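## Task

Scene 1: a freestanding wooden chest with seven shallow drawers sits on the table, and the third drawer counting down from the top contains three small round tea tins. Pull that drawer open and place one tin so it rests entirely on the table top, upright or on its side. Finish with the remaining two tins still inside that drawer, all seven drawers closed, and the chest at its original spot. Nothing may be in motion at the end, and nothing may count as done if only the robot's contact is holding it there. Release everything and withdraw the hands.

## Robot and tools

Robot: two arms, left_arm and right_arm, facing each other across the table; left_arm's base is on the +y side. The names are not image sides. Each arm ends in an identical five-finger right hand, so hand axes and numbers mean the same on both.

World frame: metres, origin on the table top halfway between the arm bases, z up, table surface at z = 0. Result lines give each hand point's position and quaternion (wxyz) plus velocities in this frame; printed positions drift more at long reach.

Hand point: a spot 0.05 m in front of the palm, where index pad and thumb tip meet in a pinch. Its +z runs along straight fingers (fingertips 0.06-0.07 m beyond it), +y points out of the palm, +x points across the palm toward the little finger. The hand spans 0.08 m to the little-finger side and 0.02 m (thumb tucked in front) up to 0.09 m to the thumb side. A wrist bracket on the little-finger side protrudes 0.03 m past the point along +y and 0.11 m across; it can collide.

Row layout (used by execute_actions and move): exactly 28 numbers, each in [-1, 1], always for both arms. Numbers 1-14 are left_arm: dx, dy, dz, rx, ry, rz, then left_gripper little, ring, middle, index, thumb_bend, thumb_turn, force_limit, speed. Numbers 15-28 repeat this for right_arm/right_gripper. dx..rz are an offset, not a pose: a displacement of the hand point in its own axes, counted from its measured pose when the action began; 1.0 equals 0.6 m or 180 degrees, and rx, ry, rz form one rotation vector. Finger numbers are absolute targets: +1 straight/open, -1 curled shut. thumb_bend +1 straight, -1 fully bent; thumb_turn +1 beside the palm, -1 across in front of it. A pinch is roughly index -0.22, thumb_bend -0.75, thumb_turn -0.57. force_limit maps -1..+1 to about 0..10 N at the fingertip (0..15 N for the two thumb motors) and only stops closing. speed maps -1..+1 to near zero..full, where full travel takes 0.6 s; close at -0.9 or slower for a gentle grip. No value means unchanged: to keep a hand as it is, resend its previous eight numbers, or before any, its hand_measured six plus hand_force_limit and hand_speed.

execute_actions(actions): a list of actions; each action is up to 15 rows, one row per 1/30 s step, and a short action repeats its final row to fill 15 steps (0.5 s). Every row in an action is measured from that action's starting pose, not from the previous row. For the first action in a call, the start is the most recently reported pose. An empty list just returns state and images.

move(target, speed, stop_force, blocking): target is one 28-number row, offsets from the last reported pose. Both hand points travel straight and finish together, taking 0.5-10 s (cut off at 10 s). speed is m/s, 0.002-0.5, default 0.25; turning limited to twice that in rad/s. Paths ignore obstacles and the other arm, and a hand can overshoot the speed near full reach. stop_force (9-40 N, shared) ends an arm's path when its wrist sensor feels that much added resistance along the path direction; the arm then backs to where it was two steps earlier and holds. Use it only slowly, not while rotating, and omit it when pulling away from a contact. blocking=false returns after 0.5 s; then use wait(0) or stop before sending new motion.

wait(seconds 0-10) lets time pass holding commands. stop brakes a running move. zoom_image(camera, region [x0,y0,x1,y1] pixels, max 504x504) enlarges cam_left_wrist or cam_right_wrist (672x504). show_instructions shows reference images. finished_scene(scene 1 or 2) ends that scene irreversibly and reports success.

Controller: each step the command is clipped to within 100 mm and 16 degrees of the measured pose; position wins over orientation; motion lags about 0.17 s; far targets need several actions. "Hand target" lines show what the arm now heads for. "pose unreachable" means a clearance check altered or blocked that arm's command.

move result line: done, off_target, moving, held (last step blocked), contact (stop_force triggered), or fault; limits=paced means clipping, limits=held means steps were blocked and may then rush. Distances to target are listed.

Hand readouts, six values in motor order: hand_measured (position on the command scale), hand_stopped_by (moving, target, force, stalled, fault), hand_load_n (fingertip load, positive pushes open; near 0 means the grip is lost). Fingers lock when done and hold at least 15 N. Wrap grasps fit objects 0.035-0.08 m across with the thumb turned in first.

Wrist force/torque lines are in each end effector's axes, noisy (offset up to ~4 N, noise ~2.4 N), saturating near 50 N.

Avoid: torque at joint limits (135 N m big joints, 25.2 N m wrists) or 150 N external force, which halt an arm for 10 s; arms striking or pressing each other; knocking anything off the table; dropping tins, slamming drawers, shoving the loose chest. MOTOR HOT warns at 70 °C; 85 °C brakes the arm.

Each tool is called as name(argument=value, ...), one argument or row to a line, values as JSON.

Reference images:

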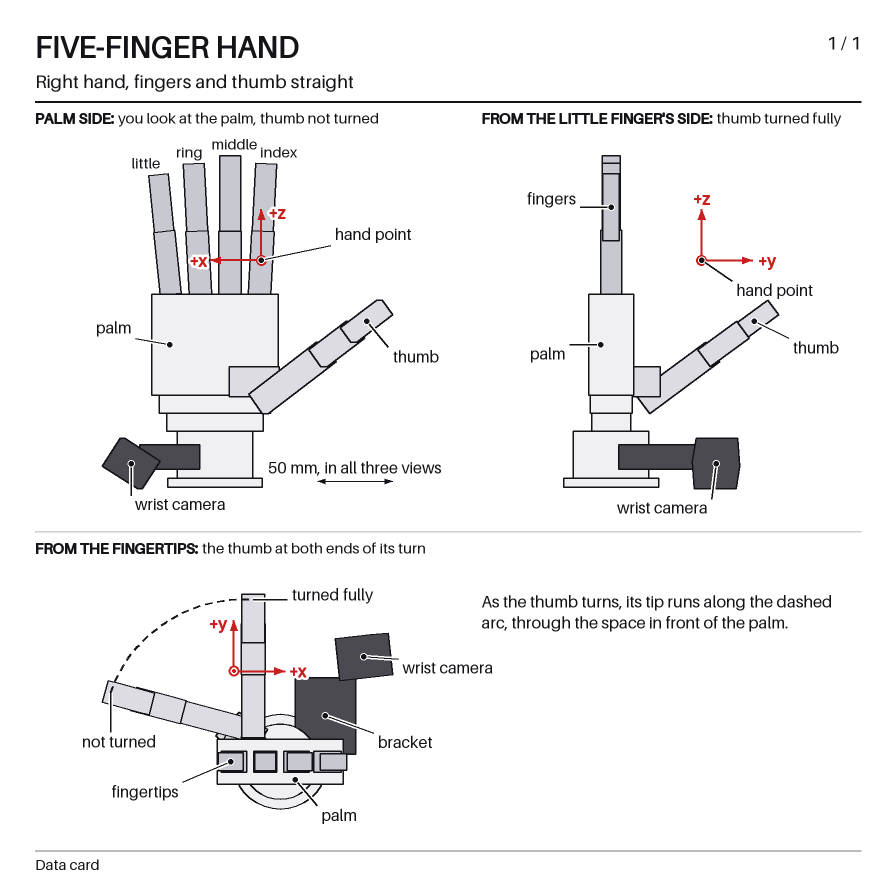

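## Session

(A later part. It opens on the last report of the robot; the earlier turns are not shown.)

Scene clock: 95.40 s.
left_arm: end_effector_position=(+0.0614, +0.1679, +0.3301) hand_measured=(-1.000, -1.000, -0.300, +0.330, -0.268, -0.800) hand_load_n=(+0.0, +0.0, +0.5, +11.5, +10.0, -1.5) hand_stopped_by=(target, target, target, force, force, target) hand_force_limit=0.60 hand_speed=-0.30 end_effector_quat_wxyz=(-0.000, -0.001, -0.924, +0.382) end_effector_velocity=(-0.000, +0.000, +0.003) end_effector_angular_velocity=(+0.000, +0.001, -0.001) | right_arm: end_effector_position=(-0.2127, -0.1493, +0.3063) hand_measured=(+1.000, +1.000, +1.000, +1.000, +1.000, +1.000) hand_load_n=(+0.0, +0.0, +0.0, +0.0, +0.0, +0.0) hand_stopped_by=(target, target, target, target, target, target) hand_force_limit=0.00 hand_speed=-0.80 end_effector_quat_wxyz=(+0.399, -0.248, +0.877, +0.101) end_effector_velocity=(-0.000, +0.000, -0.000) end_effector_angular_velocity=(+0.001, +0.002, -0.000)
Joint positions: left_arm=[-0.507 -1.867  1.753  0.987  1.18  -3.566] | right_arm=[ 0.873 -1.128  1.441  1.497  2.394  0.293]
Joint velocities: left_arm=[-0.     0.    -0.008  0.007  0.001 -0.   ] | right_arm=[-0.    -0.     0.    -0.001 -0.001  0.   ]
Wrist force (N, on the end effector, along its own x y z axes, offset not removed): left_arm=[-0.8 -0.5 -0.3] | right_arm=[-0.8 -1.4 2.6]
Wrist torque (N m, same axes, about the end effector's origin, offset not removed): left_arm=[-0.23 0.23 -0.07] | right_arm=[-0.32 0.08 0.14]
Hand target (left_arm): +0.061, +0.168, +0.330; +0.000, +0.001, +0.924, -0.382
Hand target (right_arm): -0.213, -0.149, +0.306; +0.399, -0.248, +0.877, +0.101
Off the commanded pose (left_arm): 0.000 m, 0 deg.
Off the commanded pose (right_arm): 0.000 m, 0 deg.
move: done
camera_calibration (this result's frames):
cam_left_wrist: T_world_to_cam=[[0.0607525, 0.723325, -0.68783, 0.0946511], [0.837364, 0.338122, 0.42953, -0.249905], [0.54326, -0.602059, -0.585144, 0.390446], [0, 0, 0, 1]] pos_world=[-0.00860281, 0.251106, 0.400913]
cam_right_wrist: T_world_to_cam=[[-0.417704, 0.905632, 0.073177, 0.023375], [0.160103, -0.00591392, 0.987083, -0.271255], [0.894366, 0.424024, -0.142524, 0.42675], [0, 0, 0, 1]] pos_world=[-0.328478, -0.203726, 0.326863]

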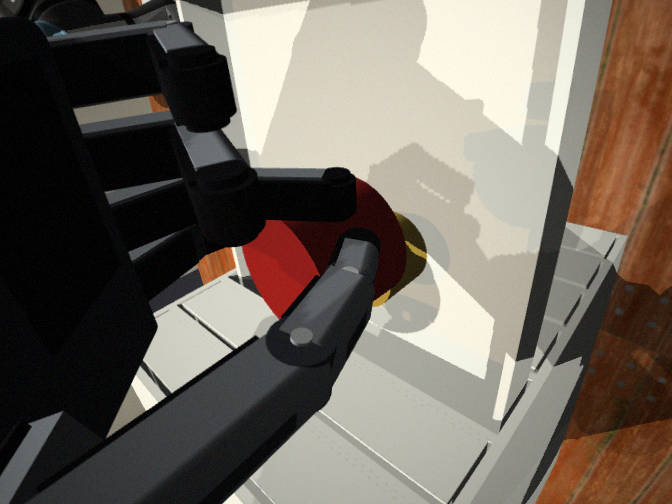

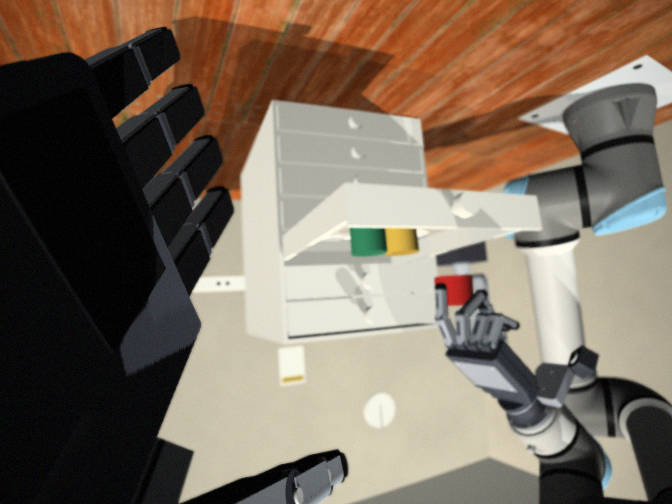

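move(
  target=[0.383,-0.03,0.03,0,0,0,-1,-1,-0.3,-0.3,-0.5,-0.8,0.6,-0.3, 0,0,0,0,0,0,1,1,1,1,1,1,0,-0.8],
  speed=0.1,
)

move(
  target=[0,0.33,0.33,0,0,0,-1,-1,-0.3,-0.3,-0.5,-0.8,0.6,-0.3, 0,0,0,0,0,0,1,1,1,1,1,1,0,-0.8],
  speed=0.1,
)

move(
  target=[0,0.04,0.04,0,0,0,-1,-1,-0.3,-0.3,-0.5,-0.8,0.6,-0.3, 0,0,0,0,0,0,1,1,1,1,1,1,0,-0.8],
  speed=0.008,
  stop_force=9,
)

Scene clock: 98.43 s.
left_arm: end_effector_position=(-0.1683, +0.1431, +0.3294) hand_measured=(-1.000, -1.000, -0.300, +0.330, -0.268, -0.800) hand_load_n=(+0.0, +0.0, +0.5, +11.5, +10.0, -1.5) hand_stopped_by=(target, target, target, force, force, target) hand_force_limit=0.60 hand_speed=-0.30 end_effector_quat_wxyz=(+0.000, -0.001, -0.924, +0.382) end_effector_velocity=(-0.003, -0.001, +0.001) end_effector_angular_velocity=(-0.001, +0.001, +0.001) | right_arm: end_effector_position=(-0.2127, -0.1493, +0.3063) hand_measured=(+1.000, +1.000, +1.000, +1.000, +1.000, +1.000) hand_load_n=(+0.0, +0.0, +0.0, +0.0, +0.0, +0.0) hand_stopped_by=(target, target, target, target, target, target) hand_force_limit=0.00 hand_speed=-0.80 end_effector_quat_wxyz=(+0.399, -0.248, +0.877, +0.101) end_effector_velocity=(-0.000, +0.000, -0.000) end_effector_angular_velocity=(-0.000, +0.001, -0.000)
Joint positions: left_arm=[-1.051 -1.55   1.545  1.161  0.886 -4.105] | right_arm=[ 0.873 -1.128  1.441  1.497  2.394  0.293]
Joint velocities: left_arm=[-0.002  0.005 -0.007  0.003 -0.002 -0.004] | right_arm=[-0.     0.    -0.     0.    -0.001 -0.   ]
Wrist force (N, on the end effector, along its own x y z axes, offset not removed): left_arm=[-1.2 0.0 -0.1] | right_arm=[-0.6 -1.7 2.9]
Wrist torque (N m, same axes, about the end effector's origin, offset not removed): left_arm=[-0.15 0.24 0.00] | right_arm=[-0.43 0.11 0.12]
Hand target (left_arm): -0.169, +0.143, +0.329; -0.000, +0.001, +0.924, -0.382
Hand target (right_arm): -0.213, -0.149, +0.306; +0.399, -0.248, +0.877, +0.101
Off the commanded pose (left_arm): 0.001 m, 0 deg.
Off the commanded pose (right_arm): 0.000 m, 0 deg.
move: done
camera_calibration (this result's frames):
cam_left_wrist: T_world_to_cam=[[0.0600909, 0.723816, -0.687372, 0.125686], [0.837993, 0.337575, 0.428731, -0.0484709], [0.542362, -0.601776, -0.586268, 0.500019], [0, 0, 0, 1]] pos_world=[-0.238126, 0.226288, 0.400319]
cam_right_wrist: T_world_to_cam=[[-0.417704, 0.905632, 0.0731769, 0.0233751], [0.160104, -0.00591387, 0.987083, -0.271255], [0.894366, 0.424024, -0.142525, 0.42675], [0, 0, 0, 1]] pos_world=[-0.328478, -0.203726, 0.326863]

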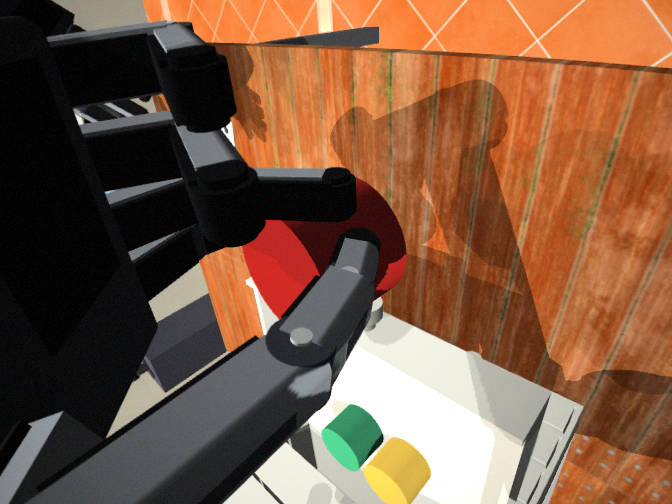

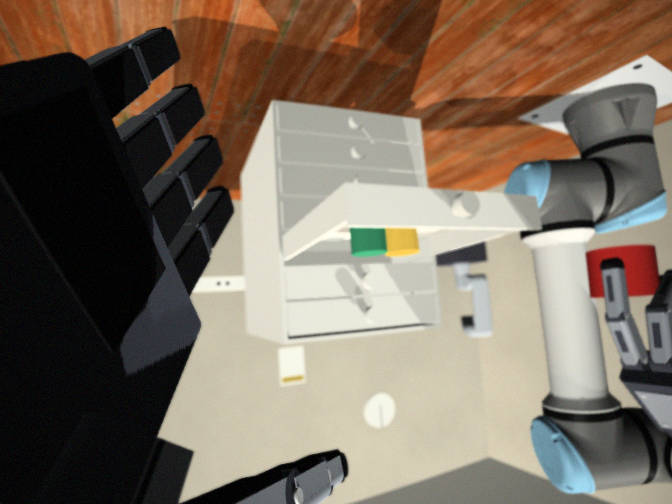

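Scene clock: 101.80 s.
left_arm: end_effector_position=(-0.1678, +0.1441, +0.0497) hand_measured=(-1.000, -1.000, -0.300, +0.330, -0.268, -0.800) hand_load_n=(+0.0, +0.0, +0.5, +11.5, +10.0, -1.5) hand_stopped_by=(target, target, target, force, force, target) hand_force_limit=0.60 hand_speed=-0.30 end_effector_quat_wxyz=(+0.000, -0.001, -0.924, +0.382) end_effector_velocity=(-0.000, -0.000, -0.002) end_effector_angular_velocity=(-0.001, +0.000, -0.000) | right_arm: end_effector_position=(-0.2127, -0.1493, +0.3063) hand_measured=(+1.000, +1.000, +1.000, +1.000, +1.000, +1.000) hand_load_n=(+0.0, +0.0, +0.0, +0.0, +0.0, +0.0) hand_stopped_by=(target, target, target, target, target, target) hand_force_limit=0.00 hand_speed=-0.80 end_effector_quat_wxyz=(+0.399, -0.248, +0.877, +0.101) end_effector_velocity=(+0.000, +0.000, +0.000) end_effector_angular_velocity=(-0.001, -0.001, -0.000)
Joint positions: left_arm=[-1.054 -1.31   2.048  0.421  0.885 -4.108] | right_arm=[ 0.873 -1.128  1.441  1.497  2.394  0.293]
Joint velocities: left_arm=[ 0.001  0.004  0.002 -0.007 -0.     0.001] | right_arm=[-0.     0.     0.     0.001  0.     0.   ]
Wrist force (N, on the end effector, along its own x y z axes, offset not removed): left_arm=[1.2 0.2 -0.9] | right_arm=[-0.9 -2.3 3.0]
Wrist torque (N m, same axes, about the end effector's origin, offset not removed): left_arm=[-0.11 -0.06 0.25] | right_arm=[-0.54 0.00 -0.01]
Hand target (left_arm): -0.168, +0.144, +0.049; -0.000, +0.001, +0.924, -0.382
Hand target (right_arm): -0.213, -0.149, +0.306; +0.399, -0.248, +0.877, +0.101
Off the commanded pose (left_arm): 0.001 m, 0 deg.
Off the commanded pose (right_arm): 0.000 m, 0 deg.
move: done
camera_calibration (this result's frames):
cam_left_wrist: T_world_to_cam=[[0.0600951, 0.723836, -0.68735, -0.0673629], [0.837981, 0.337574, 0.428757, 0.0707331], [0.542381, -0.601752, -0.586274, 0.336409], [0, 0, 0, 1]] pos_world=[-0.237687, 0.227317, 0.120599]
cam_right_wrist: T_world_to_cam=[[-0.417704, 0.905632, 0.0731771, 0.023375], [0.160104, -0.005914, 0.987082, -0.271255], [0.894366, 0.424024, -0.142525, 0.42675], [0, 0, 0, 1]] pos_world=[-0.328478, -0.203726, 0.326863]

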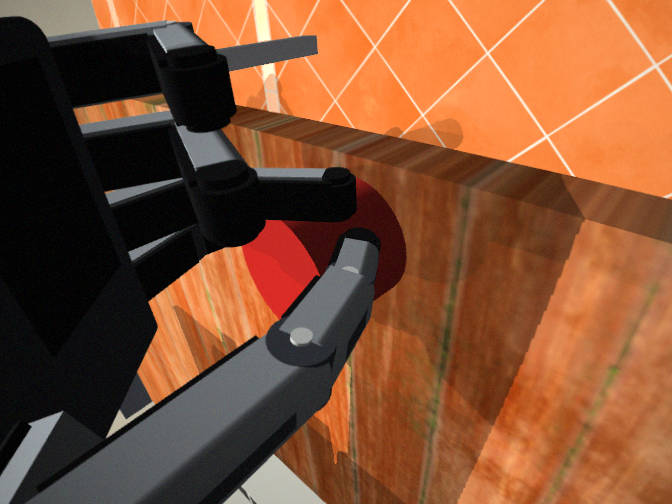

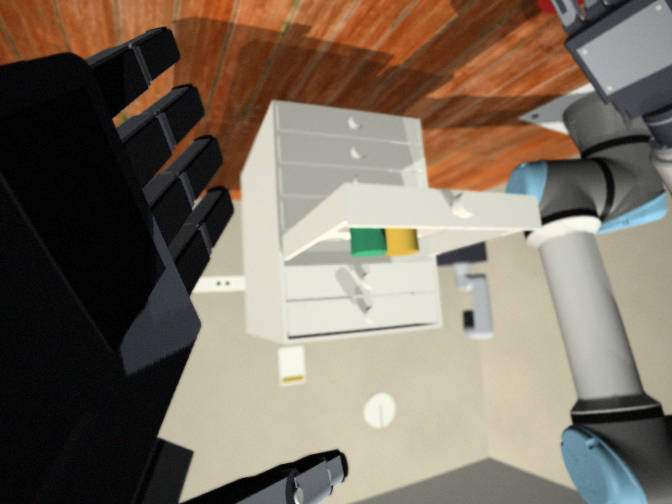

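Scene clock: 104.33 s.
left_arm: end_effector_position=(-0.1677, +0.1442, +0.0325) hand_measured=(-1.000, -1.000, -0.300, +0.330, -0.268, -0.800) hand_load_n=(+0.0, +0.0, +0.0, +12.0, +9.5, -2.0) hand_stopped_by=(target, target, target, force, force, target) hand_force_limit=0.60 hand_speed=-0.30 end_effector_quat_wxyz=(+0.000, -0.001, -0.924, +0.382) end_effector_velocity=(+0.000, -0.000, +0.004) end_effector_angular_velocity=(-0.001, -0.000, +0.000) | right_arm: end_effector_position=(-0.2127, -0.1493, +0.3063) hand_measured=(+1.000, +1.000, +1.000, +1.000, +1.000, +1.000) hand_load_n=(+0.0, +0.0, +0.0, +0.0, +0.0, +0.0) hand_stopped_by=(target, target, target, target, target, target) hand_force_limit=0.00 hand_speed=-0.80 end_effector_quat_wxyz=(+0.399, -0.248, +0.877, +0.101) end_effector_velocity=(+0.000, -0.000, -0.001) end_effector_angular_velocity=(-0.001, +0.000, -0.000)
Joint positions: left_arm=[-1.054 -1.279  2.064  0.373  0.885 -4.108] | right_arm=[ 0.873 -1.128  1.441  1.497  2.394  0.293]
Joint velocities: left_arm=[-0.    -0.007 -0.004  0.01  -0.001 -0.   ] | right_arm=[-0.     0.     0.001 -0.001 -0.001  0.   ]
Wrist force (N, on the end effector, along its own x y z axes, offset not removed): left_arm=[0.0 -1.9 -2.1] | right_arm=[-0.6 -2.1 3.3]
Wrist torque (N m, same axes, about the end effector's origin, offset not removed): left_arm=[-0.20 0.17 0.12] | right_arm=[-0.56 -0.03 0.04]
Hand target (left_arm): -0.168, +0.144, +0.033; -0.000, +0.001, +0.924, -0.382
Hand target (right_arm): -0.213, -0.149, +0.306; +0.399, -0.248, +0.877, +0.101
Off the commanded pose (left_arm): 0.017 m, 0 deg.
Off the commanded pose (right_arm): 0.000 m, 0 deg.
move: contact (left_arm)
camera_calibration (this result's frames):
cam_left_wrist: T_world_to_cam=[[0.0602206, 0.723861, -0.687312, -0.0792231], [0.837882, 0.33758, 0.428944, 0.0779411], [0.542519, -0.601718, -0.586181, 0.326354], [0, 0, 0, 1]] pos_world=[-0.237588, 0.227409, 0.103419]
cam_right_wrist: T_world_to_cam=[[-0.417704, 0.905632, 0.0731769, 0.023375], [0.160104, -0.00591387, 0.987083, -0.271255], [0.894366, 0.424024, -0.142525, 0.42675], [0, 0, 0, 1]] pos_world=[-0.328478, -0.203726, 0.326863]

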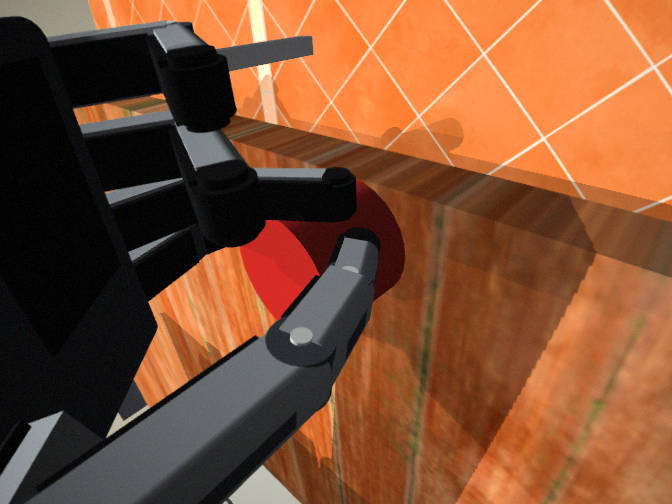

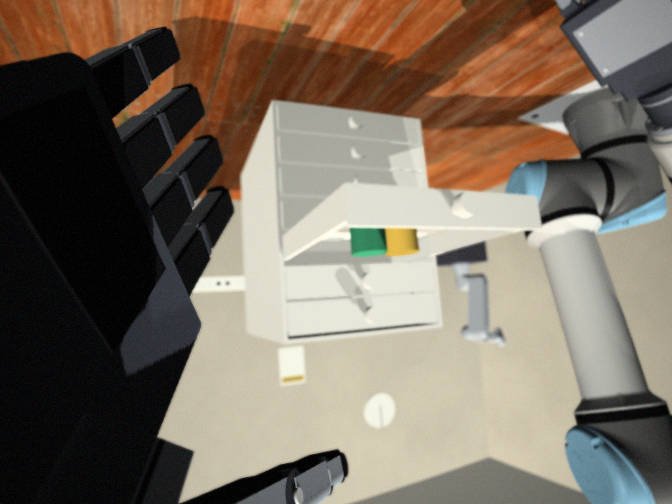

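move(
  target=[-0.06,-0.02,-0.02,0,0,0,-1,-1,-0.3,-0.3,-0.5,-0.8,0.6,-0.3, 0,0,0,0,0,0,1,1,1,1,1,1,0,-0.8],
  speed=0.05,
)

move(
  target=[-0.06,0,0,0,0,0,-1,-1,-0.3,-0.3,-0.5,-0.8,0.6,-0.3, 0,0,0,0,0,0,1,1,1,1,1,1,0,-0.8],
  speed=0.05,
)

move(
  target=[0,0.04,0.04,0,0,0,-1,-1,-0.3,-0.3,-0.5,-0.8,0.6,-0.3, 0,0,0,0,0,0,1,1,1,1,1,1,0,-0.8],
  speed=0.008,
  stop_force=9,
)

execute_actions(
  actions=[
    [[0,0,0,0,0,0,-1,-1,0.8,0.8,0.2,-0.8,0.6,0, 0,0,0,0,0,0,1,1,1,1,1,1,0,-0.8]],
    [[0,0,0,0,0,0,-1,-1,0.8,0.8,0.2,-0.8,0.6,0, 0,0,0,0,0,0,1,1,1,1,1,1,0,-0.8]],
  ],
)

move(
  target=[0,-0.08,-0.08,0,0,0,-1,-1,0.8,0.8,0.2,-0.8,0.6,0, 0,0,0,0,0,0,1,1,1,1,1,1,0,-0.8],
  speed=0.05,
)

Scene clock: 106.23 s.
left_arm: end_effector_position=(-0.1320, +0.1440, +0.0494) hand_measured=(-1.000, -1.000, -0.300, +0.330, -0.268, -0.800) hand_load_n=(+0.0, +0.0, +0.0, +12.0, +9.0, -2.0) hand_stopped_by=(target, target, target, force, force, target) hand_force_limit=0.60 hand_speed=-0.30 end_effector_quat_wxyz=(+0.000, -0.001, -0.924, +0.382) end_effector_velocity=(+0.003, +0.000, +0.001) end_effector_angular_velocity=(+0.000, -0.001, -0.000) | right_arm: end_effector_position=(-0.2127, -0.1493, +0.3063) hand_measured=(+1.000, +1.000, +1.000, +1.000, +1.000, +1.000) hand_load_n=(+0.0, +0.0, +0.0, +0.0, +0.0, +0.0) hand_stopped_by=(target, target, target, target, target, target) hand_force_limit=0.00 hand_speed=-0.80 end_effector_quat_wxyz=(+0.399, -0.248, +0.877, +0.101) end_effector_velocity=(-0.000, -0.000, +0.001) end_effector_angular_velocity=(-0.000, +0.001, -0.001)
Joint positions: left_arm=[-0.998 -1.368  2.113  0.372  0.908 -4.043] | right_arm=[ 0.873 -1.128  1.441  1.497  2.394  0.293]
Joint velocities: left_arm=[ 0.004 -0.007  0.003  0.002  0.002  0.005] | right_arm=[-0.    -0.    -0.001  0.001 -0.001  0.   ]
Wrist force (N, on the end effector, along its own x y z axes, offset not removed): left_arm=[0.6 0.7 -0.2] | right_arm=[-0.7 -3.2 2.5]
Wrist torque (N m, same axes, about the end effector's origin, offset not removed): left_arm=[-0.09 0.08 0.20] | right_arm=[-0.64 0.09 -0.03]
Hand target (left_arm): -0.132, +0.144, +0.050; -0.000, +0.001, +0.924, -0.382
Hand target (right_arm): -0.213, -0.149, +0.306; +0.399, -0.248, +0.877, +0.101
Off the commanded pose (left_arm): 0.000 m, 0 deg.
Off the commanded pose (right_arm): 0.000 m, 0 deg.
move: done
camera_calibration (this result's frames):
cam_left_wrist: T_world_to_cam=[[0.060197, 0.72374, -0.687442, -0.0695906], [0.837842, 0.337716, 0.428915, 0.0408137], [0.542583, -0.601787, -0.586051, 0.316802], [0, 0, 0, 1]] pos_world=[-0.201898, 0.227229, 0.120317]
cam_right_wrist: T_world_to_cam=[[-0.417704, 0.905632, 0.0731769, 0.0233751], [0.160104, -0.00591389, 0.987083, -0.271255], [0.894366, 0.424024, -0.142525, 0.42675], [0, 0, 0, 1]] pos_world=[-0.328478, -0.203726, 0.326863]

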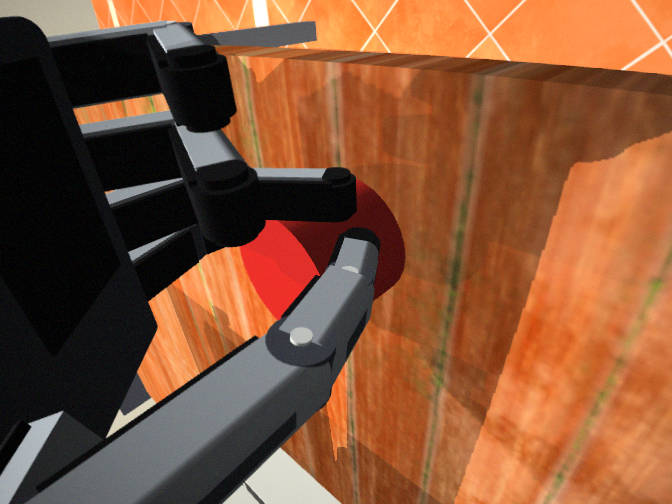

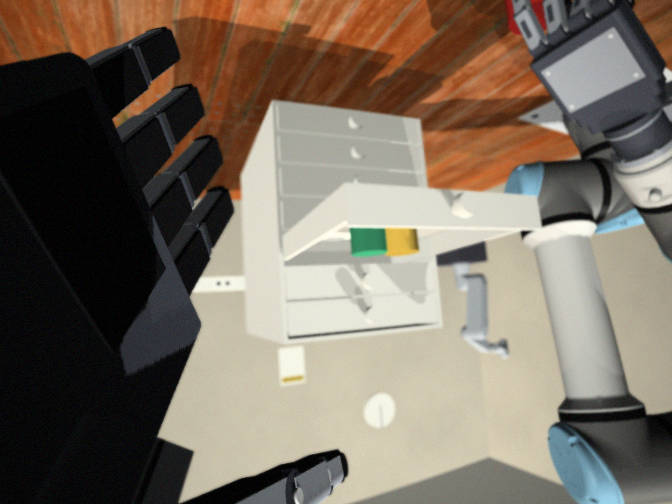

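Scene clock: 107.40 s.
left_arm: end_effector_position=(-0.0963, +0.1439, +0.0495) hand_measured=(-1.000, -1.000, -0.300, +0.330, -0.268, -0.800) hand_load_n=(+0.0, +0.0, +0.0, +12.0, +9.0, -2.0) hand_stopped_by=(target, target, target, force, force, target) hand_force_limit=0.60 hand_speed=-0.30 end_effector_quat_wxyz=(+0.000, -0.001, -0.924, +0.382) end_effector_velocity=(+0.003, -0.000, +0.000) end_effector_angular_velocity=(-0.001, -0.000, +0.001) | right_arm: end_effector_position=(-0.2127, -0.1493, +0.3063) hand_measured=(+1.000, +1.000, +1.000, +1.000, +1.000, +1.000) hand_load_n=(+0.0, +0.0, +0.0, +0.0, +0.0, +0.0) hand_stopped_by=(target, target, target, target, target, target) hand_force_limit=0.00 hand_speed=-0.80 end_effector_quat_wxyz=(+0.399, -0.248, +0.877, +0.101) end_effector_velocity=(-0.000, +0.000, +0.000) end_effector_angular_velocity=(-0.000, +0.001, -0.000)
Joint positions: left_arm=[-0.93  -1.424  2.169  0.327  0.939 -3.967] | right_arm=[ 0.873 -1.128  1.441  1.497  2.394  0.293]
Joint velocities: left_arm=[ 0.006 -0.004  0.003 -0.003  0.001  0.006] | right_arm=[-0.     0.    -0.001  0.001 -0.001 -0.   ]
Wrist force (N, on the end effector, along its own x y z axes, offset not removed): left_arm=[0.5 -0.5 -0.6] | right_arm=[0.0 -2.7 3.0]
Wrist torque (N m, same axes, about the end effector's origin, offset not removed): left_arm=[-0.29 -0.01 0.11] | right_arm=[-0.55 -0.10 0.09]
Hand target (left_arm): -0.096, +0.144, +0.050; -0.000, +0.001, +0.924, -0.382
Hand target (right_arm): -0.213, -0.149, +0.306; +0.399, -0.248, +0.877, +0.101
Off the commanded pose (left_arm): 0.000 m, 0 deg.
Off the commanded pose (right_arm): 0.000 m, 0 deg.
move: done
camera_calibration (this result's frames):
cam_left_wrist: T_world_to_cam=[[0.0602547, 0.723647, -0.687535, -0.0715821], [0.837729, 0.33786, 0.429024, 0.0108329], [0.542752, -0.601818, -0.585862, 0.297416], [0, 0, 0, 1]] pos_world=[-0.166185, 0.227131, 0.120382]
cam_right_wrist: T_world_to_cam=[[-0.417704, 0.905632, 0.073177, 0.023375], [0.160103, -0.00591396, 0.987083, -0.271255], [0.894366, 0.424024, -0.142524, 0.42675], [0, 0, 0, 1]] pos_world=[-0.328478, -0.203726, 0.326863]

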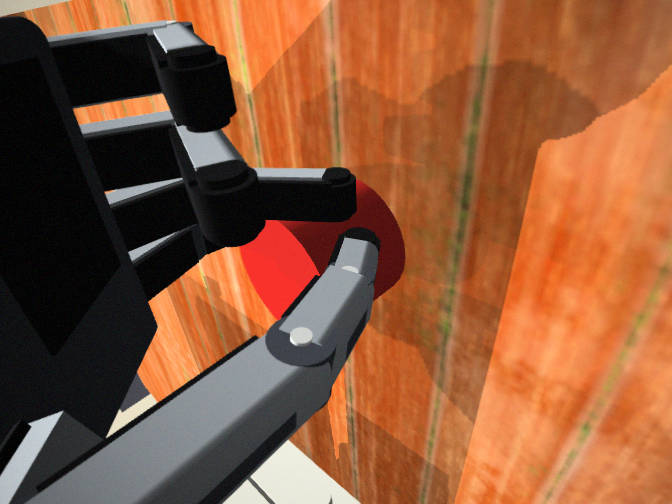

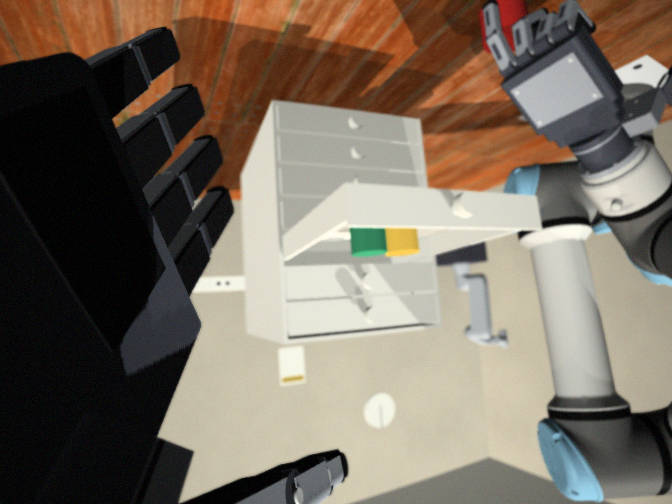

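Scene clock: 110.03 s.
left_arm: end_effector_position=(-0.0962, +0.1440, +0.0315) hand_measured=(-1.000, -1.000, -0.300, +0.330, -0.268, -0.800) hand_load_n=(+0.0, +0.0, +0.0, +12.0, +9.0, -2.0) hand_stopped_by=(target, target, target, force, force, target) hand_force_limit=0.60 hand_speed=-0.30 end_effector_quat_wxyz=(+0.000, -0.001, -0.924, +0.382) end_effector_velocity=(+0.000, +0.000, +0.003) end_effector_angular_velocity=(+0.002, -0.001, -0.001) | right_arm: end_effector_position=(-0.2127, -0.1493, +0.3063) hand_measured=(+1.000, +1.000, +1.000, +1.000, +1.000, +1.000) hand_load_n=(+0.0, +0.0, +0.0, +0.0, +0.0, +0.0) hand_stopped_by=(target, target, target, target, target, target) hand_force_limit=0.00 hand_speed=-0.80 end_effector_quat_wxyz=(+0.399, -0.248, +0.877, +0.101) end_effector_velocity=(+0.000, -0.000, -0.000) end_effector_angular_velocity=(+0.000, -0.000, -0.000)
Joint positions: left_arm=[-0.93  -1.388  2.189  0.272  0.939 -3.967] | right_arm=[ 0.873 -1.128  1.441  1.497  2.394  0.293]
Joint velocities: left_arm=[ 0.    -0.006 -0.004  0.011  0.001 -0.   ] | right_arm=[-0.    -0.     0.001 -0.001  0.001  0.   ]
Wrist force (N, on the end effector, along its own x y z axes, offset not removed): left_arm=[-0.5 -0.5 -0.3] | right_arm=[-0.4 -1.5 3.3]
Wrist torque (N m, same axes, about the end effector's origin, offset not removed): left_arm=[-0.03 0.16 0.12] | right_arm=[-0.40 -0.03 0.11]
Hand target (left_arm): -0.096, +0.144, +0.032; -0.000, +0.001, +0.924, -0.382
Hand target (right_arm): -0.213, -0.149, +0.306; +0.399, -0.248, +0.877, +0.101
Off the commanded pose (left_arm): 0.016 m, 0 deg.
Off the commanded pose (right_arm): 0.000 m, 0 deg.
move: contact (left_arm)
camera_calibration (this result's frames):
cam_left_wrist: T_world_to_cam=[[0.0603979, 0.723709, -0.687457, -0.0840183], [0.837619, 0.337844, 0.429251, 0.0183766], [0.542906, -0.601753, -0.585787, 0.286896], [0, 0, 0, 1]] pos_world=[-0.166075, 0.227237, 0.102413]
cam_right_wrist: T_world_to_cam=[[-0.417704, 0.905632, 0.0731769, 0.023375], [0.160103, -0.00591388, 0.987083, -0.271255], [0.894366, 0.424024, -0.142524, 0.42675], [0, 0, 0, 1]] pos_world=[-0.328478, -0.203726, 0.326863]

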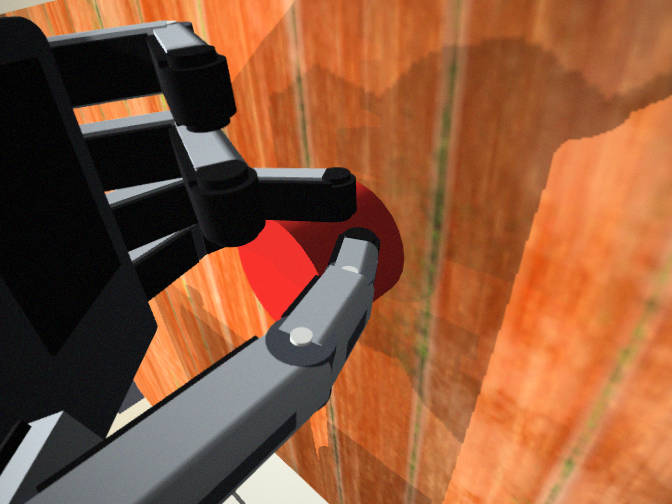

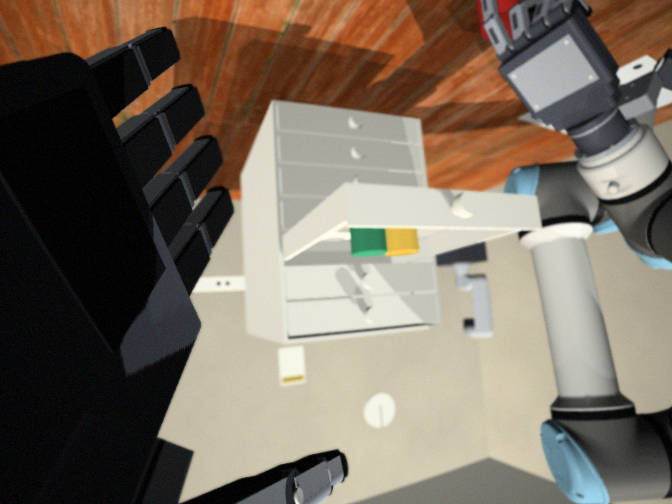

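Scene clock: 111.03 s.
left_arm: end_effector_position=(-0.0962, +0.1440, +0.0316) hand_measured=(-1.000, -1.000, +0.800, +0.800, +0.200, -0.800) hand_load_n=(+0.0, +0.0, +0.0, +0.0, +0.0, +0.0) hand_stopped_by=(target, target, target, target, target, target) hand_force_limit=0.60 hand_speed=0.00 end_effector_quat_wxyz=(+0.000, -0.001, -0.924, +0.382) end_effector_velocity=(+0.000, -0.000, +0.001) end_effector_angular_velocity=(-0.001, +0.001, +0.000) | right_arm: end_effector_position=(-0.2127, -0.1493, +0.3063) hand_measured=(+1.000, +1.000, +1.000, +1.000, +1.000, +1.000) hand_load_n=(+0.0, +0.0, +0.0, +0.0, +0.0, +0.0) hand_stopped_by=(target, target, target, target, target, target) hand_force_limit=0.00 hand_speed=-0.80 end_effector_quat_wxyz=(+0.399, -0.248, +0.877, +0.101) end_effector_velocity=(+0.000, -0.001, -0.001) end_effector_angular_velocity=(-0.003, -0.001, -0.000)
Joint positions: left_arm=[-0.93  -1.388  2.189  0.272  0.939 -3.967] | right_arm=[ 0.873 -1.128  1.441  1.497  2.394  0.293]
Joint velocities: left_arm=[-0.    -0.002  0.     0.    -0.     0.   ] | right_arm=[-0.     0.     0.002  0.001 -0.001 -0.001]
Wrist force (N, on the end effector, along its own x y z axes, offset not removed): left_arm=[0.0 -1.6 -1.3] | right_arm=[-0.7 -1.8 2.5]
Wrist torque (N m, same axes, about the end effector's origin, offset not removed): left_arm=[-0.41 0.13 0.13] | right_arm=[-0.43 -0.01 0.10]
Hand target (left_arm): -0.096, +0.144, +0.032; -0.000, +0.001, +0.924, -0.382
Hand target (right_arm): -0.213, -0.149, +0.306; +0.399, -0.248, +0.877, +0.101
Off the commanded pose (left_arm): 0.000 m, 0 deg.
Off the commanded pose (right_arm): 0.000 m, 0 deg.
camera_calibration (this result's frames):
cam_left_wrist: T_world_to_cam=[[0.0603391, 0.723674, -0.687499, -0.0839799], [0.837653, 0.337869, 0.429165, 0.0183994], [0.54286, -0.601781, -0.585801, 0.286919], [0, 0, 0, 1]] pos_world=[-0.166102, 0.22722, 0.102445]
cam_right_wrist: T_world_to_cam=[[-0.417704, 0.905632, 0.0731769, 0.0233751], [0.160104, -0.0059138, 0.987083, -0.271255], [0.894366, 0.424024, -0.142525, 0.42675], [0, 0, 0, 1]] pos_world=[-0.328478, -0.203726, 0.326863]

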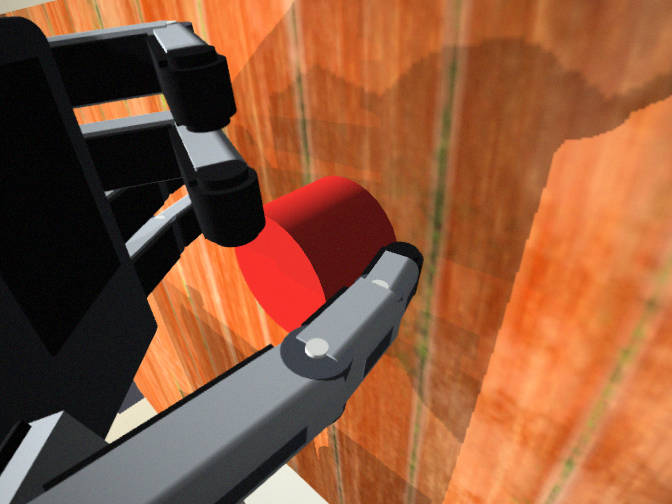

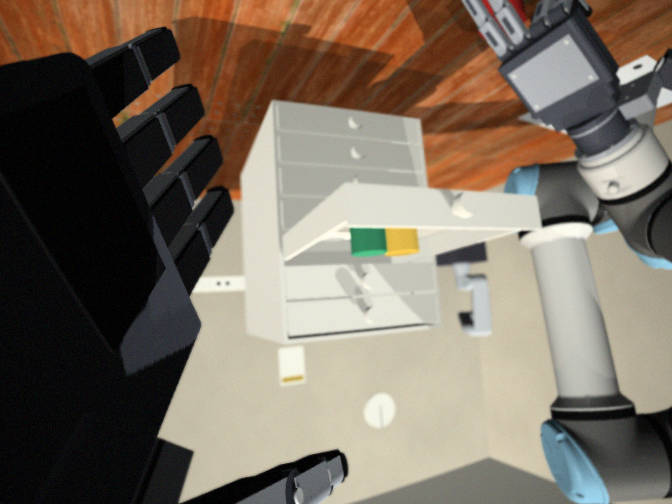

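Scene clock: 112.83 s.
left_arm: end_effector_position=(-0.0963, +0.1438, +0.0991) hand_measured=(-1.000, -1.000, +0.800, +0.800, +0.200, -0.800) hand_load_n=(+0.0, +0.0, +0.0, +0.0, +0.0, +0.0) hand_stopped_by=(target, target, target, target, target, target) hand_force_limit=0.60 hand_speed=0.00 end_effector_quat_wxyz=(+0.000, -0.001, -0.924, +0.382) end_effector_velocity=(-0.000, +0.000, +0.002) end_effector_angular_velocity=(+0.001, -0.001, -0.000) | right_arm: end_effector_position=(-0.2127, -0.1493, +0.3063) hand_measured=(+1.000, +1.000, +1.000, +1.000, +1.000, +1.000) hand_load_n=(+0.0, +0.0, +0.0, +0.0, +0.0, +0.0) hand_stopped_by=(target, target, target, target, target, target) hand_force_limit=0.00 hand_speed=-0.80 end_effector_quat_wxyz=(+0.399, -0.248, +0.877, +0.101) end_effector_velocity=(-0.000, +0.000, -0.000) end_effector_angular_velocity=(+0.000, +0.000, -0.000)
Joint positions: left_arm=[-0.929 -1.51   2.106  0.476  0.939 -3.967] | right_arm=[ 0.873 -1.128  1.441  1.497  2.394  0.293]
Joint velocities: left_arm=[-0.001 -0.003 -0.004  0.009 -0.    -0.001] | right_arm=[-0.     0.    -0.    -0.001  0.    -0.   ]
Wrist force (N, on the end effector, along its own x y z axes, offset not removed): left_arm=[0.5 0.9 1.9] | right_arm=[-0.5 -3.0 2.6]
Wrist torque (N m, same axes, about the end effector's origin, offset not removed): left_arm=[-0.09 -0.11 0.15] | right_arm=[-0.62 0.03 0.09]
Hand target (left_arm): -0.096, +0.144, +0.099; -0.000, +0.001, +0.924, -0.382
Hand target (right_arm): -0.213, -0.149, +0.306; +0.399, -0.248, +0.877, +0.101
Off the commanded pose (left_arm): 0.000 m, 0 deg.
Off the commanded pose (right_arm): 0.000 m, 0 deg.
move: done
camera_calibration (this result's frames):
cam_left_wrist: T_world_to_cam=[[0.0603256, 0.723716, -0.687456, -0.0373714], [0.837685, 0.337817, 0.429144, -0.0104011], [0.542812, -0.60176, -0.585867, 0.326411], [0, 0, 0, 1]] pos_world=[-0.166213, 0.226981, 0.170006]
cam_right_wrist: T_world_to_cam=[[-0.417704, 0.905632, 0.073177, 0.0233751], [0.160104, -0.00591398, 0.987083, -0.271255], [0.894366, 0.424024, -0.142525, 0.42675], [0, 0, 0, 1]] pos_world=[-0.328478, -0.203726, 0.326863]

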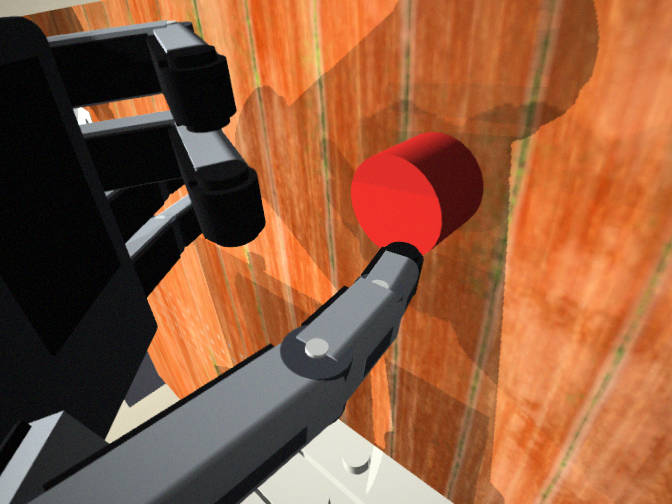

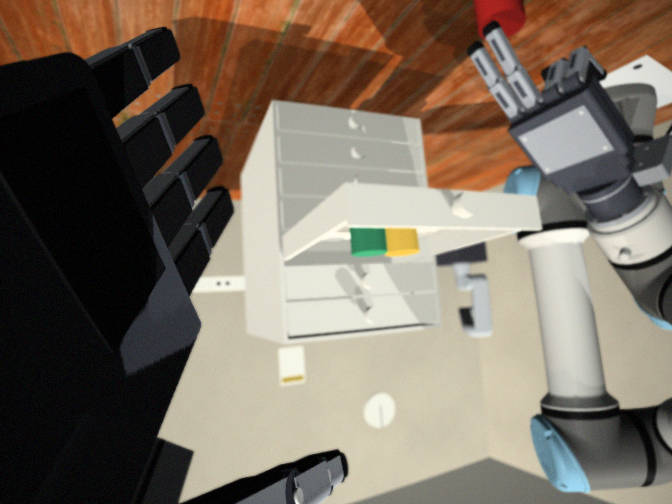

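move(
  target=[0,0.18,-0.21,0,0,0,1,1,1,1,1,1,0.6,0, 0,0,0,0,0,0,-1,-1,-1,1,-1,-1,0,0.5],
  speed=0.12,
)

move(
  target=[0,0,0,0,0,0,1,1,1,1,1,1,0.6,0, -0.195,0.187,0.25,0,0,0,-1,-1,-1,1,-1,-1,0,0.5],
  speed=0.1,
)

Scene clock: 115.10 s.
left_arm: end_effector_position=(-0.0948, +0.2831, +0.1084) hand_measured=(+1.000, +1.000, +1.000, +1.000, +1.000, +1.000) hand_load_n=(+0.0, +0.0, +0.0, +0.0, +0.0, +0.0) hand_stopped_by=(target, target, target, target, target, target) hand_force_limit=0.60 hand_speed=0.00 end_effector_quat_wxyz=(+0.002, -0.008, -0.932, +0.363) end_effector_velocity=(-0.001, -0.000, +0.000) end_effector_angular_velocity=(-0.000, +0.002, +0.000) | right_arm: end_effector_position=(-0.2127, -0.1493, +0.3063) hand_measured=(-1.000, -1.000, -1.000, +1.000, -0.402, -0.844) hand_load_n=(+0.0, +0.0, -3.0, +0.0, +8.0, +18.5) hand_stopped_by=(target, target, target, target, force, force) hand_force_limit=0.00 hand_speed=0.50 end_effector_quat_wxyz=(+0.399, -0.248, +0.877, +0.101) end_effector_velocity=(-0.000, +0.000, +0.000) end_effector_angular_velocity=(+0.001, +0.000, -0.000)
Joint positions: left_arm=[-1.571 -1.719  2.424  0.911  0.828 -4.777] | right_arm=[ 0.873 -1.128  1.441  1.497  2.394  0.293]
Joint velocities: left_arm=[-0.    -0.    -0.001 -0.001 -0.    -0.   ] | right_arm=[-0.    -0.    -0.001  0.     0.     0.   ]
Wrist force (N, on the end effector, along its own x y z axes, offset not removed): left_arm=[1.3 -2.7 0.4] | right_arm=[-0.1 -3.2 2.0]
Wrist torque (N m, same axes, about the end effector's origin, offset not removed): left_arm=[-0.62 -0.14 0.14] | right_arm=[-0.66 -0.13 0.19]
Hand target (left_arm): -0.095, +0.283, +0.108; -0.002, +0.008, +0.932, -0.363
Hand target (right_arm): -0.213, -0.149, +0.306; +0.399, -0.248, +0.877, +0.101
Off the commanded pose (left_arm): 0.026 m, 2 deg.
Off the commanded pose (right_arm): 0.000 m, 0 deg.
move: held (left_arm); limits=held; held on 6 of 49 steps (left_arm), including the last (left_arm)
pose unreachable (left arm): on one or more control steps of this call, first in action 0 (counted from 0), this arm could not follow its commanded pose, so it was not sent that pose on those steps. On the call's last step it was still not sent that pose. It may still have moved: this result reports where it is.
cause: the commanded pose would bring two parts of the arm too close to each other (joints 3 (elbow) to 6 (wrist 3) lie between them).
camera_calibration (this result's frames):
cam_left_wrist: T_world_to_cam=[[0.0719269, 0.749472, -0.658117, -0.141267], [0.841592, 0.30852, 0.443326, -0.0555998], [0.535302, -0.585753, -0.608559, 0.412063], [0, 0, 0, 1]] pos_world=[-0.163625, 0.364396, 0.182443]
cam_right_wrist: T_world_to_cam=[[-0.417705, 0.905631, 0.0731783, 0.0233739], [0.160105, -0.00591461, 0.987082, -0.271254], [0.894365, 0.424025, -0.142525, 0.42675], [0, 0, 0, 1]] pos_world=[-0.328478, -0.203726, 0.326863]

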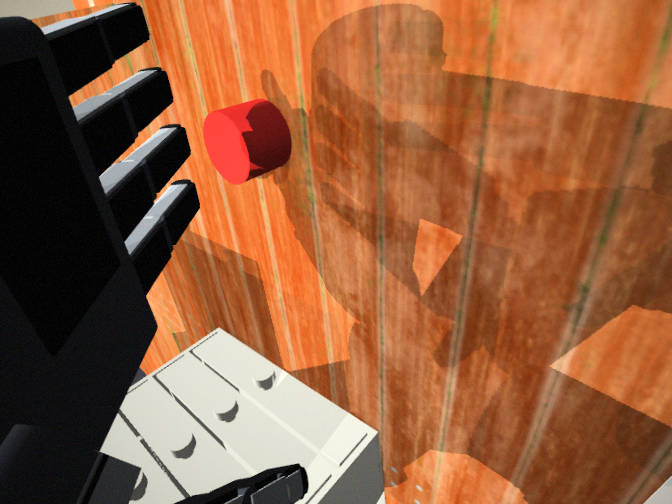

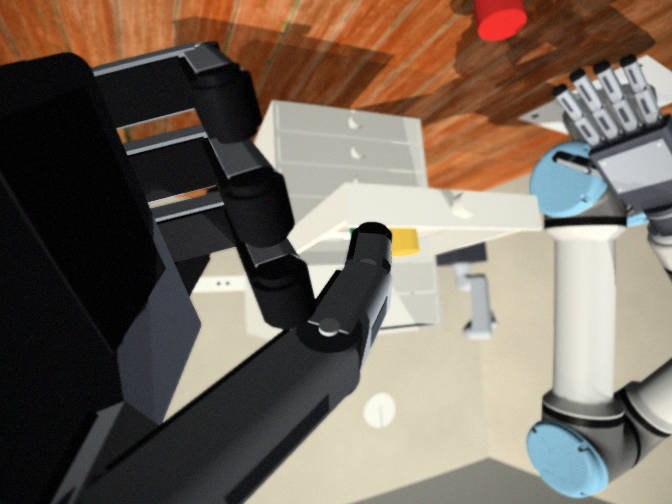

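Scene clock: 117.87 s.
left_arm: end_effector_position=(-0.0948, +0.2831, +0.1084) hand_measured=(+1.000, +1.000, +1.000, +1.000, +1.000, +1.000) hand_load_n=(+0.0, +0.0, +0.0, +0.0, +0.0, +0.0) hand_stopped_by=(target, target, target, target, target, target) hand_force_limit=0.60 hand_speed=0.00 end_effector_quat_wxyz=(+0.002, -0.008, -0.932, +0.363) end_effector_velocity=(+0.000, +0.000, -0.000) end_effector_angular_velocity=(+0.000, -0.001, -0.000) | right_arm: end_effector_position=(-0.1081, +0.0445, +0.2927) hand_measured=(-1.000, -1.000, -1.000, +1.000, -0.402, -0.844) hand_load_n=(+0.0, +0.0, -3.0, +0.0, +8.0, +18.5) hand_stopped_by=(target, target, target, target, force, force) hand_force_limit=0.00 hand_speed=0.50 end_effector_quat_wxyz=(+0.400, -0.248, +0.876, +0.101) end_effector_velocity=(+0.001, +0.002, -0.000) end_effector_angular_velocity=(-0.001, -0.000, +0.000)
Joint positions: left_arm=[-1.571 -1.719  2.424  0.911  0.828 -4.777] | right_arm=[ 0.483 -0.998  1.164  1.21   2.404 -0.289]
Joint velocities: left_arm=[-0.     0.001  0.    -0.     0.     0.   ] | right_arm=[-0.003  0.002 -0.004 -0.    -0.001 -0.005]
Wrist force (N, on the end effector, along its own x y z axes, offset not removed): left_arm=[0.7 -0.9 -0.6] | right_arm=[-0.4 -1.9 4.3]
Wrist torque (N m, same axes, about the end effector's origin, offset not removed): left_arm=[-0.35 0.00 0.10] | right_arm=[-0.59 -0.08 0.13]
Hand target (left_arm): -0.095, +0.283, +0.108; -0.002, +0.008, +0.932, -0.363
Hand target (right_arm): -0.108, +0.045, +0.293; +0.400, -0.248, +0.876, +0.101
Off the commanded pose (left_arm): 0.000 m, 0 deg.
Off the commanded pose (right_arm): 0.000 m, 0 deg.
move: done
camera_calibration (this result's frames):
cam_left_wrist: T_world_to_cam=[[0.0719276, 0.749472, -0.658117, -0.141267], [0.841592, 0.30852, 0.443326, -0.0556], [0.535303, -0.585753, -0.608559, 0.412063], [0, 0, 0, 1]] pos_world=[-0.163625, 0.364396, 0.182443]
cam_right_wrist: T_world_to_cam=[[-0.417816, 0.905561, 0.0734136, -0.107547], [0.159069, -0.00664272, 0.987245, -0.273625], [0.894498, 0.424165, -0.141272, 0.248768], [0, 0, 0, 1]] pos_world=[-0.223932, -0.00994615, 0.313174]

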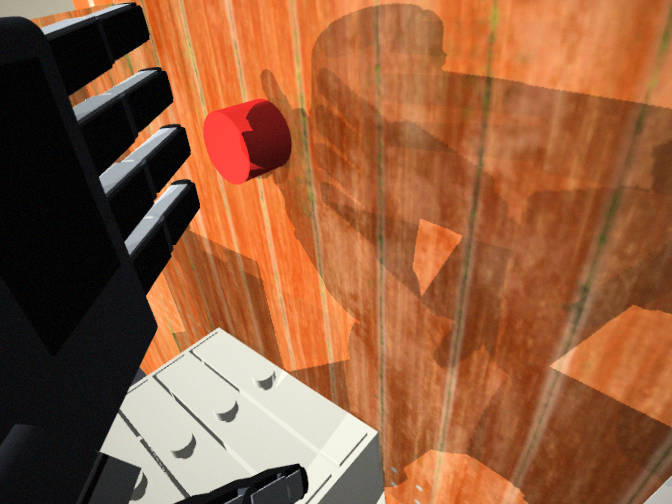

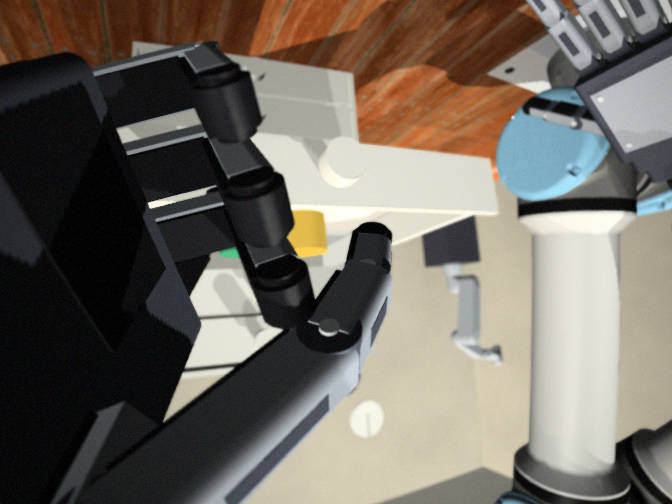

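move(
  target=[0,0,0,0,0,0,1,1,1,1,1,1,0.6,0, -0.115,-0.127,0.16,0,0,0,-1,-1,-1,1,-0.3,-0.8,0,0.5],
  speed=0.04,
)

Scene clock: 121.97 s.
left_arm: end_effector_position=(-0.0948, +0.2831, +0.1084) hand_measured=(+1.000, +1.000, +1.000, +1.000, +1.000, +1.000) hand_load_n=(+0.0, +0.0, +0.0, +0.0, +0.0, +0.0) hand_stopped_by=(target, target, target, target, target, target) hand_force_limit=0.60 hand_speed=0.00 end_effector_quat_wxyz=(+0.002, -0.008, -0.932, +0.363) end_effector_velocity=(-0.000, -0.000, +0.000) end_effector_angular_velocity=(-0.002, +0.001, -0.000) | right_arm: end_effector_position=(+0.0318, +0.0400, +0.2832) hand_measured=(-1.000, -1.000, -1.000, +0.924, -0.298, -0.798) hand_load_n=(+0.0, +0.0, -1.0, -0.5, +1.0, +8.0) hand_stopped_by=(target, target, target, target, target, force) hand_force_limit=0.00 hand_speed=0.50 end_effector_quat_wxyz=(+0.400, -0.248, +0.876, +0.101) end_effector_velocity=(+0.003, -0.000, -0.000) end_effector_angular_velocity=(-0.000, +0.000, +0.001)
Joint positions: left_arm=[-1.571 -1.719  2.424  0.911  0.828 -4.777] | right_arm=[ 0.201 -1.199  1.424  0.88   2.312 -0.668]
Joint velocities: left_arm=[-0.    -0.001  0.    -0.    -0.002 -0.   ] | right_arm=[-0.006 -0.004  0.005 -0.007 -0.004 -0.009]
Wrist force (N, on the end effector, along its own x y z axes, offset not removed): left_arm=[-0.4 1.6 0.2] | right_arm=[-0.5 -0.7 0.2]
Wrist torque (N m, same axes, about the end effector's origin, offset not removed): left_arm=[0.05 0.11 0.23] | right_arm=[-0.23 0.01 0.05]
Hand target (left_arm): -0.095, +0.283, +0.108; -0.002, +0.008, +0.932, -0.363
Hand target (right_arm): +0.032, +0.040, +0.283; +0.400, -0.248, +0.876, +0.101
Off the commanded pose (left_arm): 0.000 m, 0 deg.
Off the commanded pose (right_arm): 0.001 m, 0 deg.
move: done
camera_calibration (this result's frames):
cam_left_wrist: T_world_to_cam=[[0.0719276, 0.749472, -0.658117, -0.141267], [0.841592, 0.30852, 0.443326, -0.0556001], [0.535303, -0.585753, -0.608559, 0.412063], [0, 0, 0, 1]] pos_world=[-0.163625, 0.364396, 0.182443]
cam_right_wrist: T_world_to_cam=[[-0.417834, 0.905568, 0.0732173, -0.0442254], [0.158177, -0.00684883, 0.987387, -0.286499], [0.894648, 0.424146, -0.140378, 0.123919], [0, 0, 0, 1]] pos_world=[-0.0840252, -0.0144728, 0.303519]

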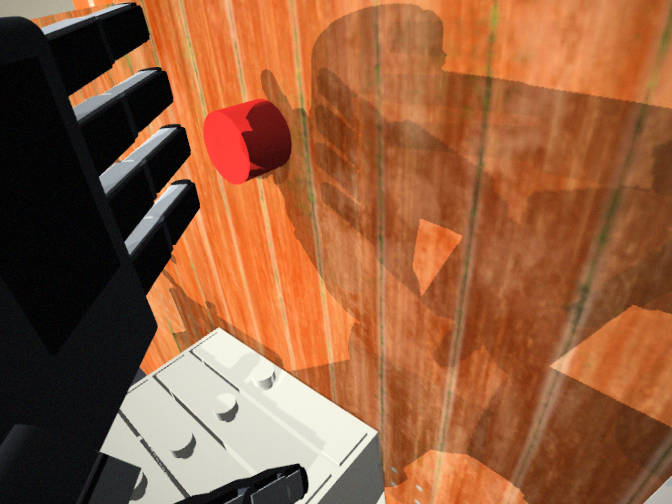

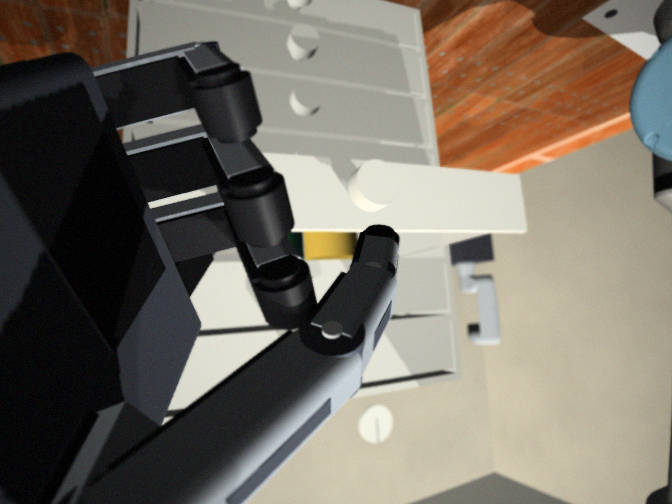

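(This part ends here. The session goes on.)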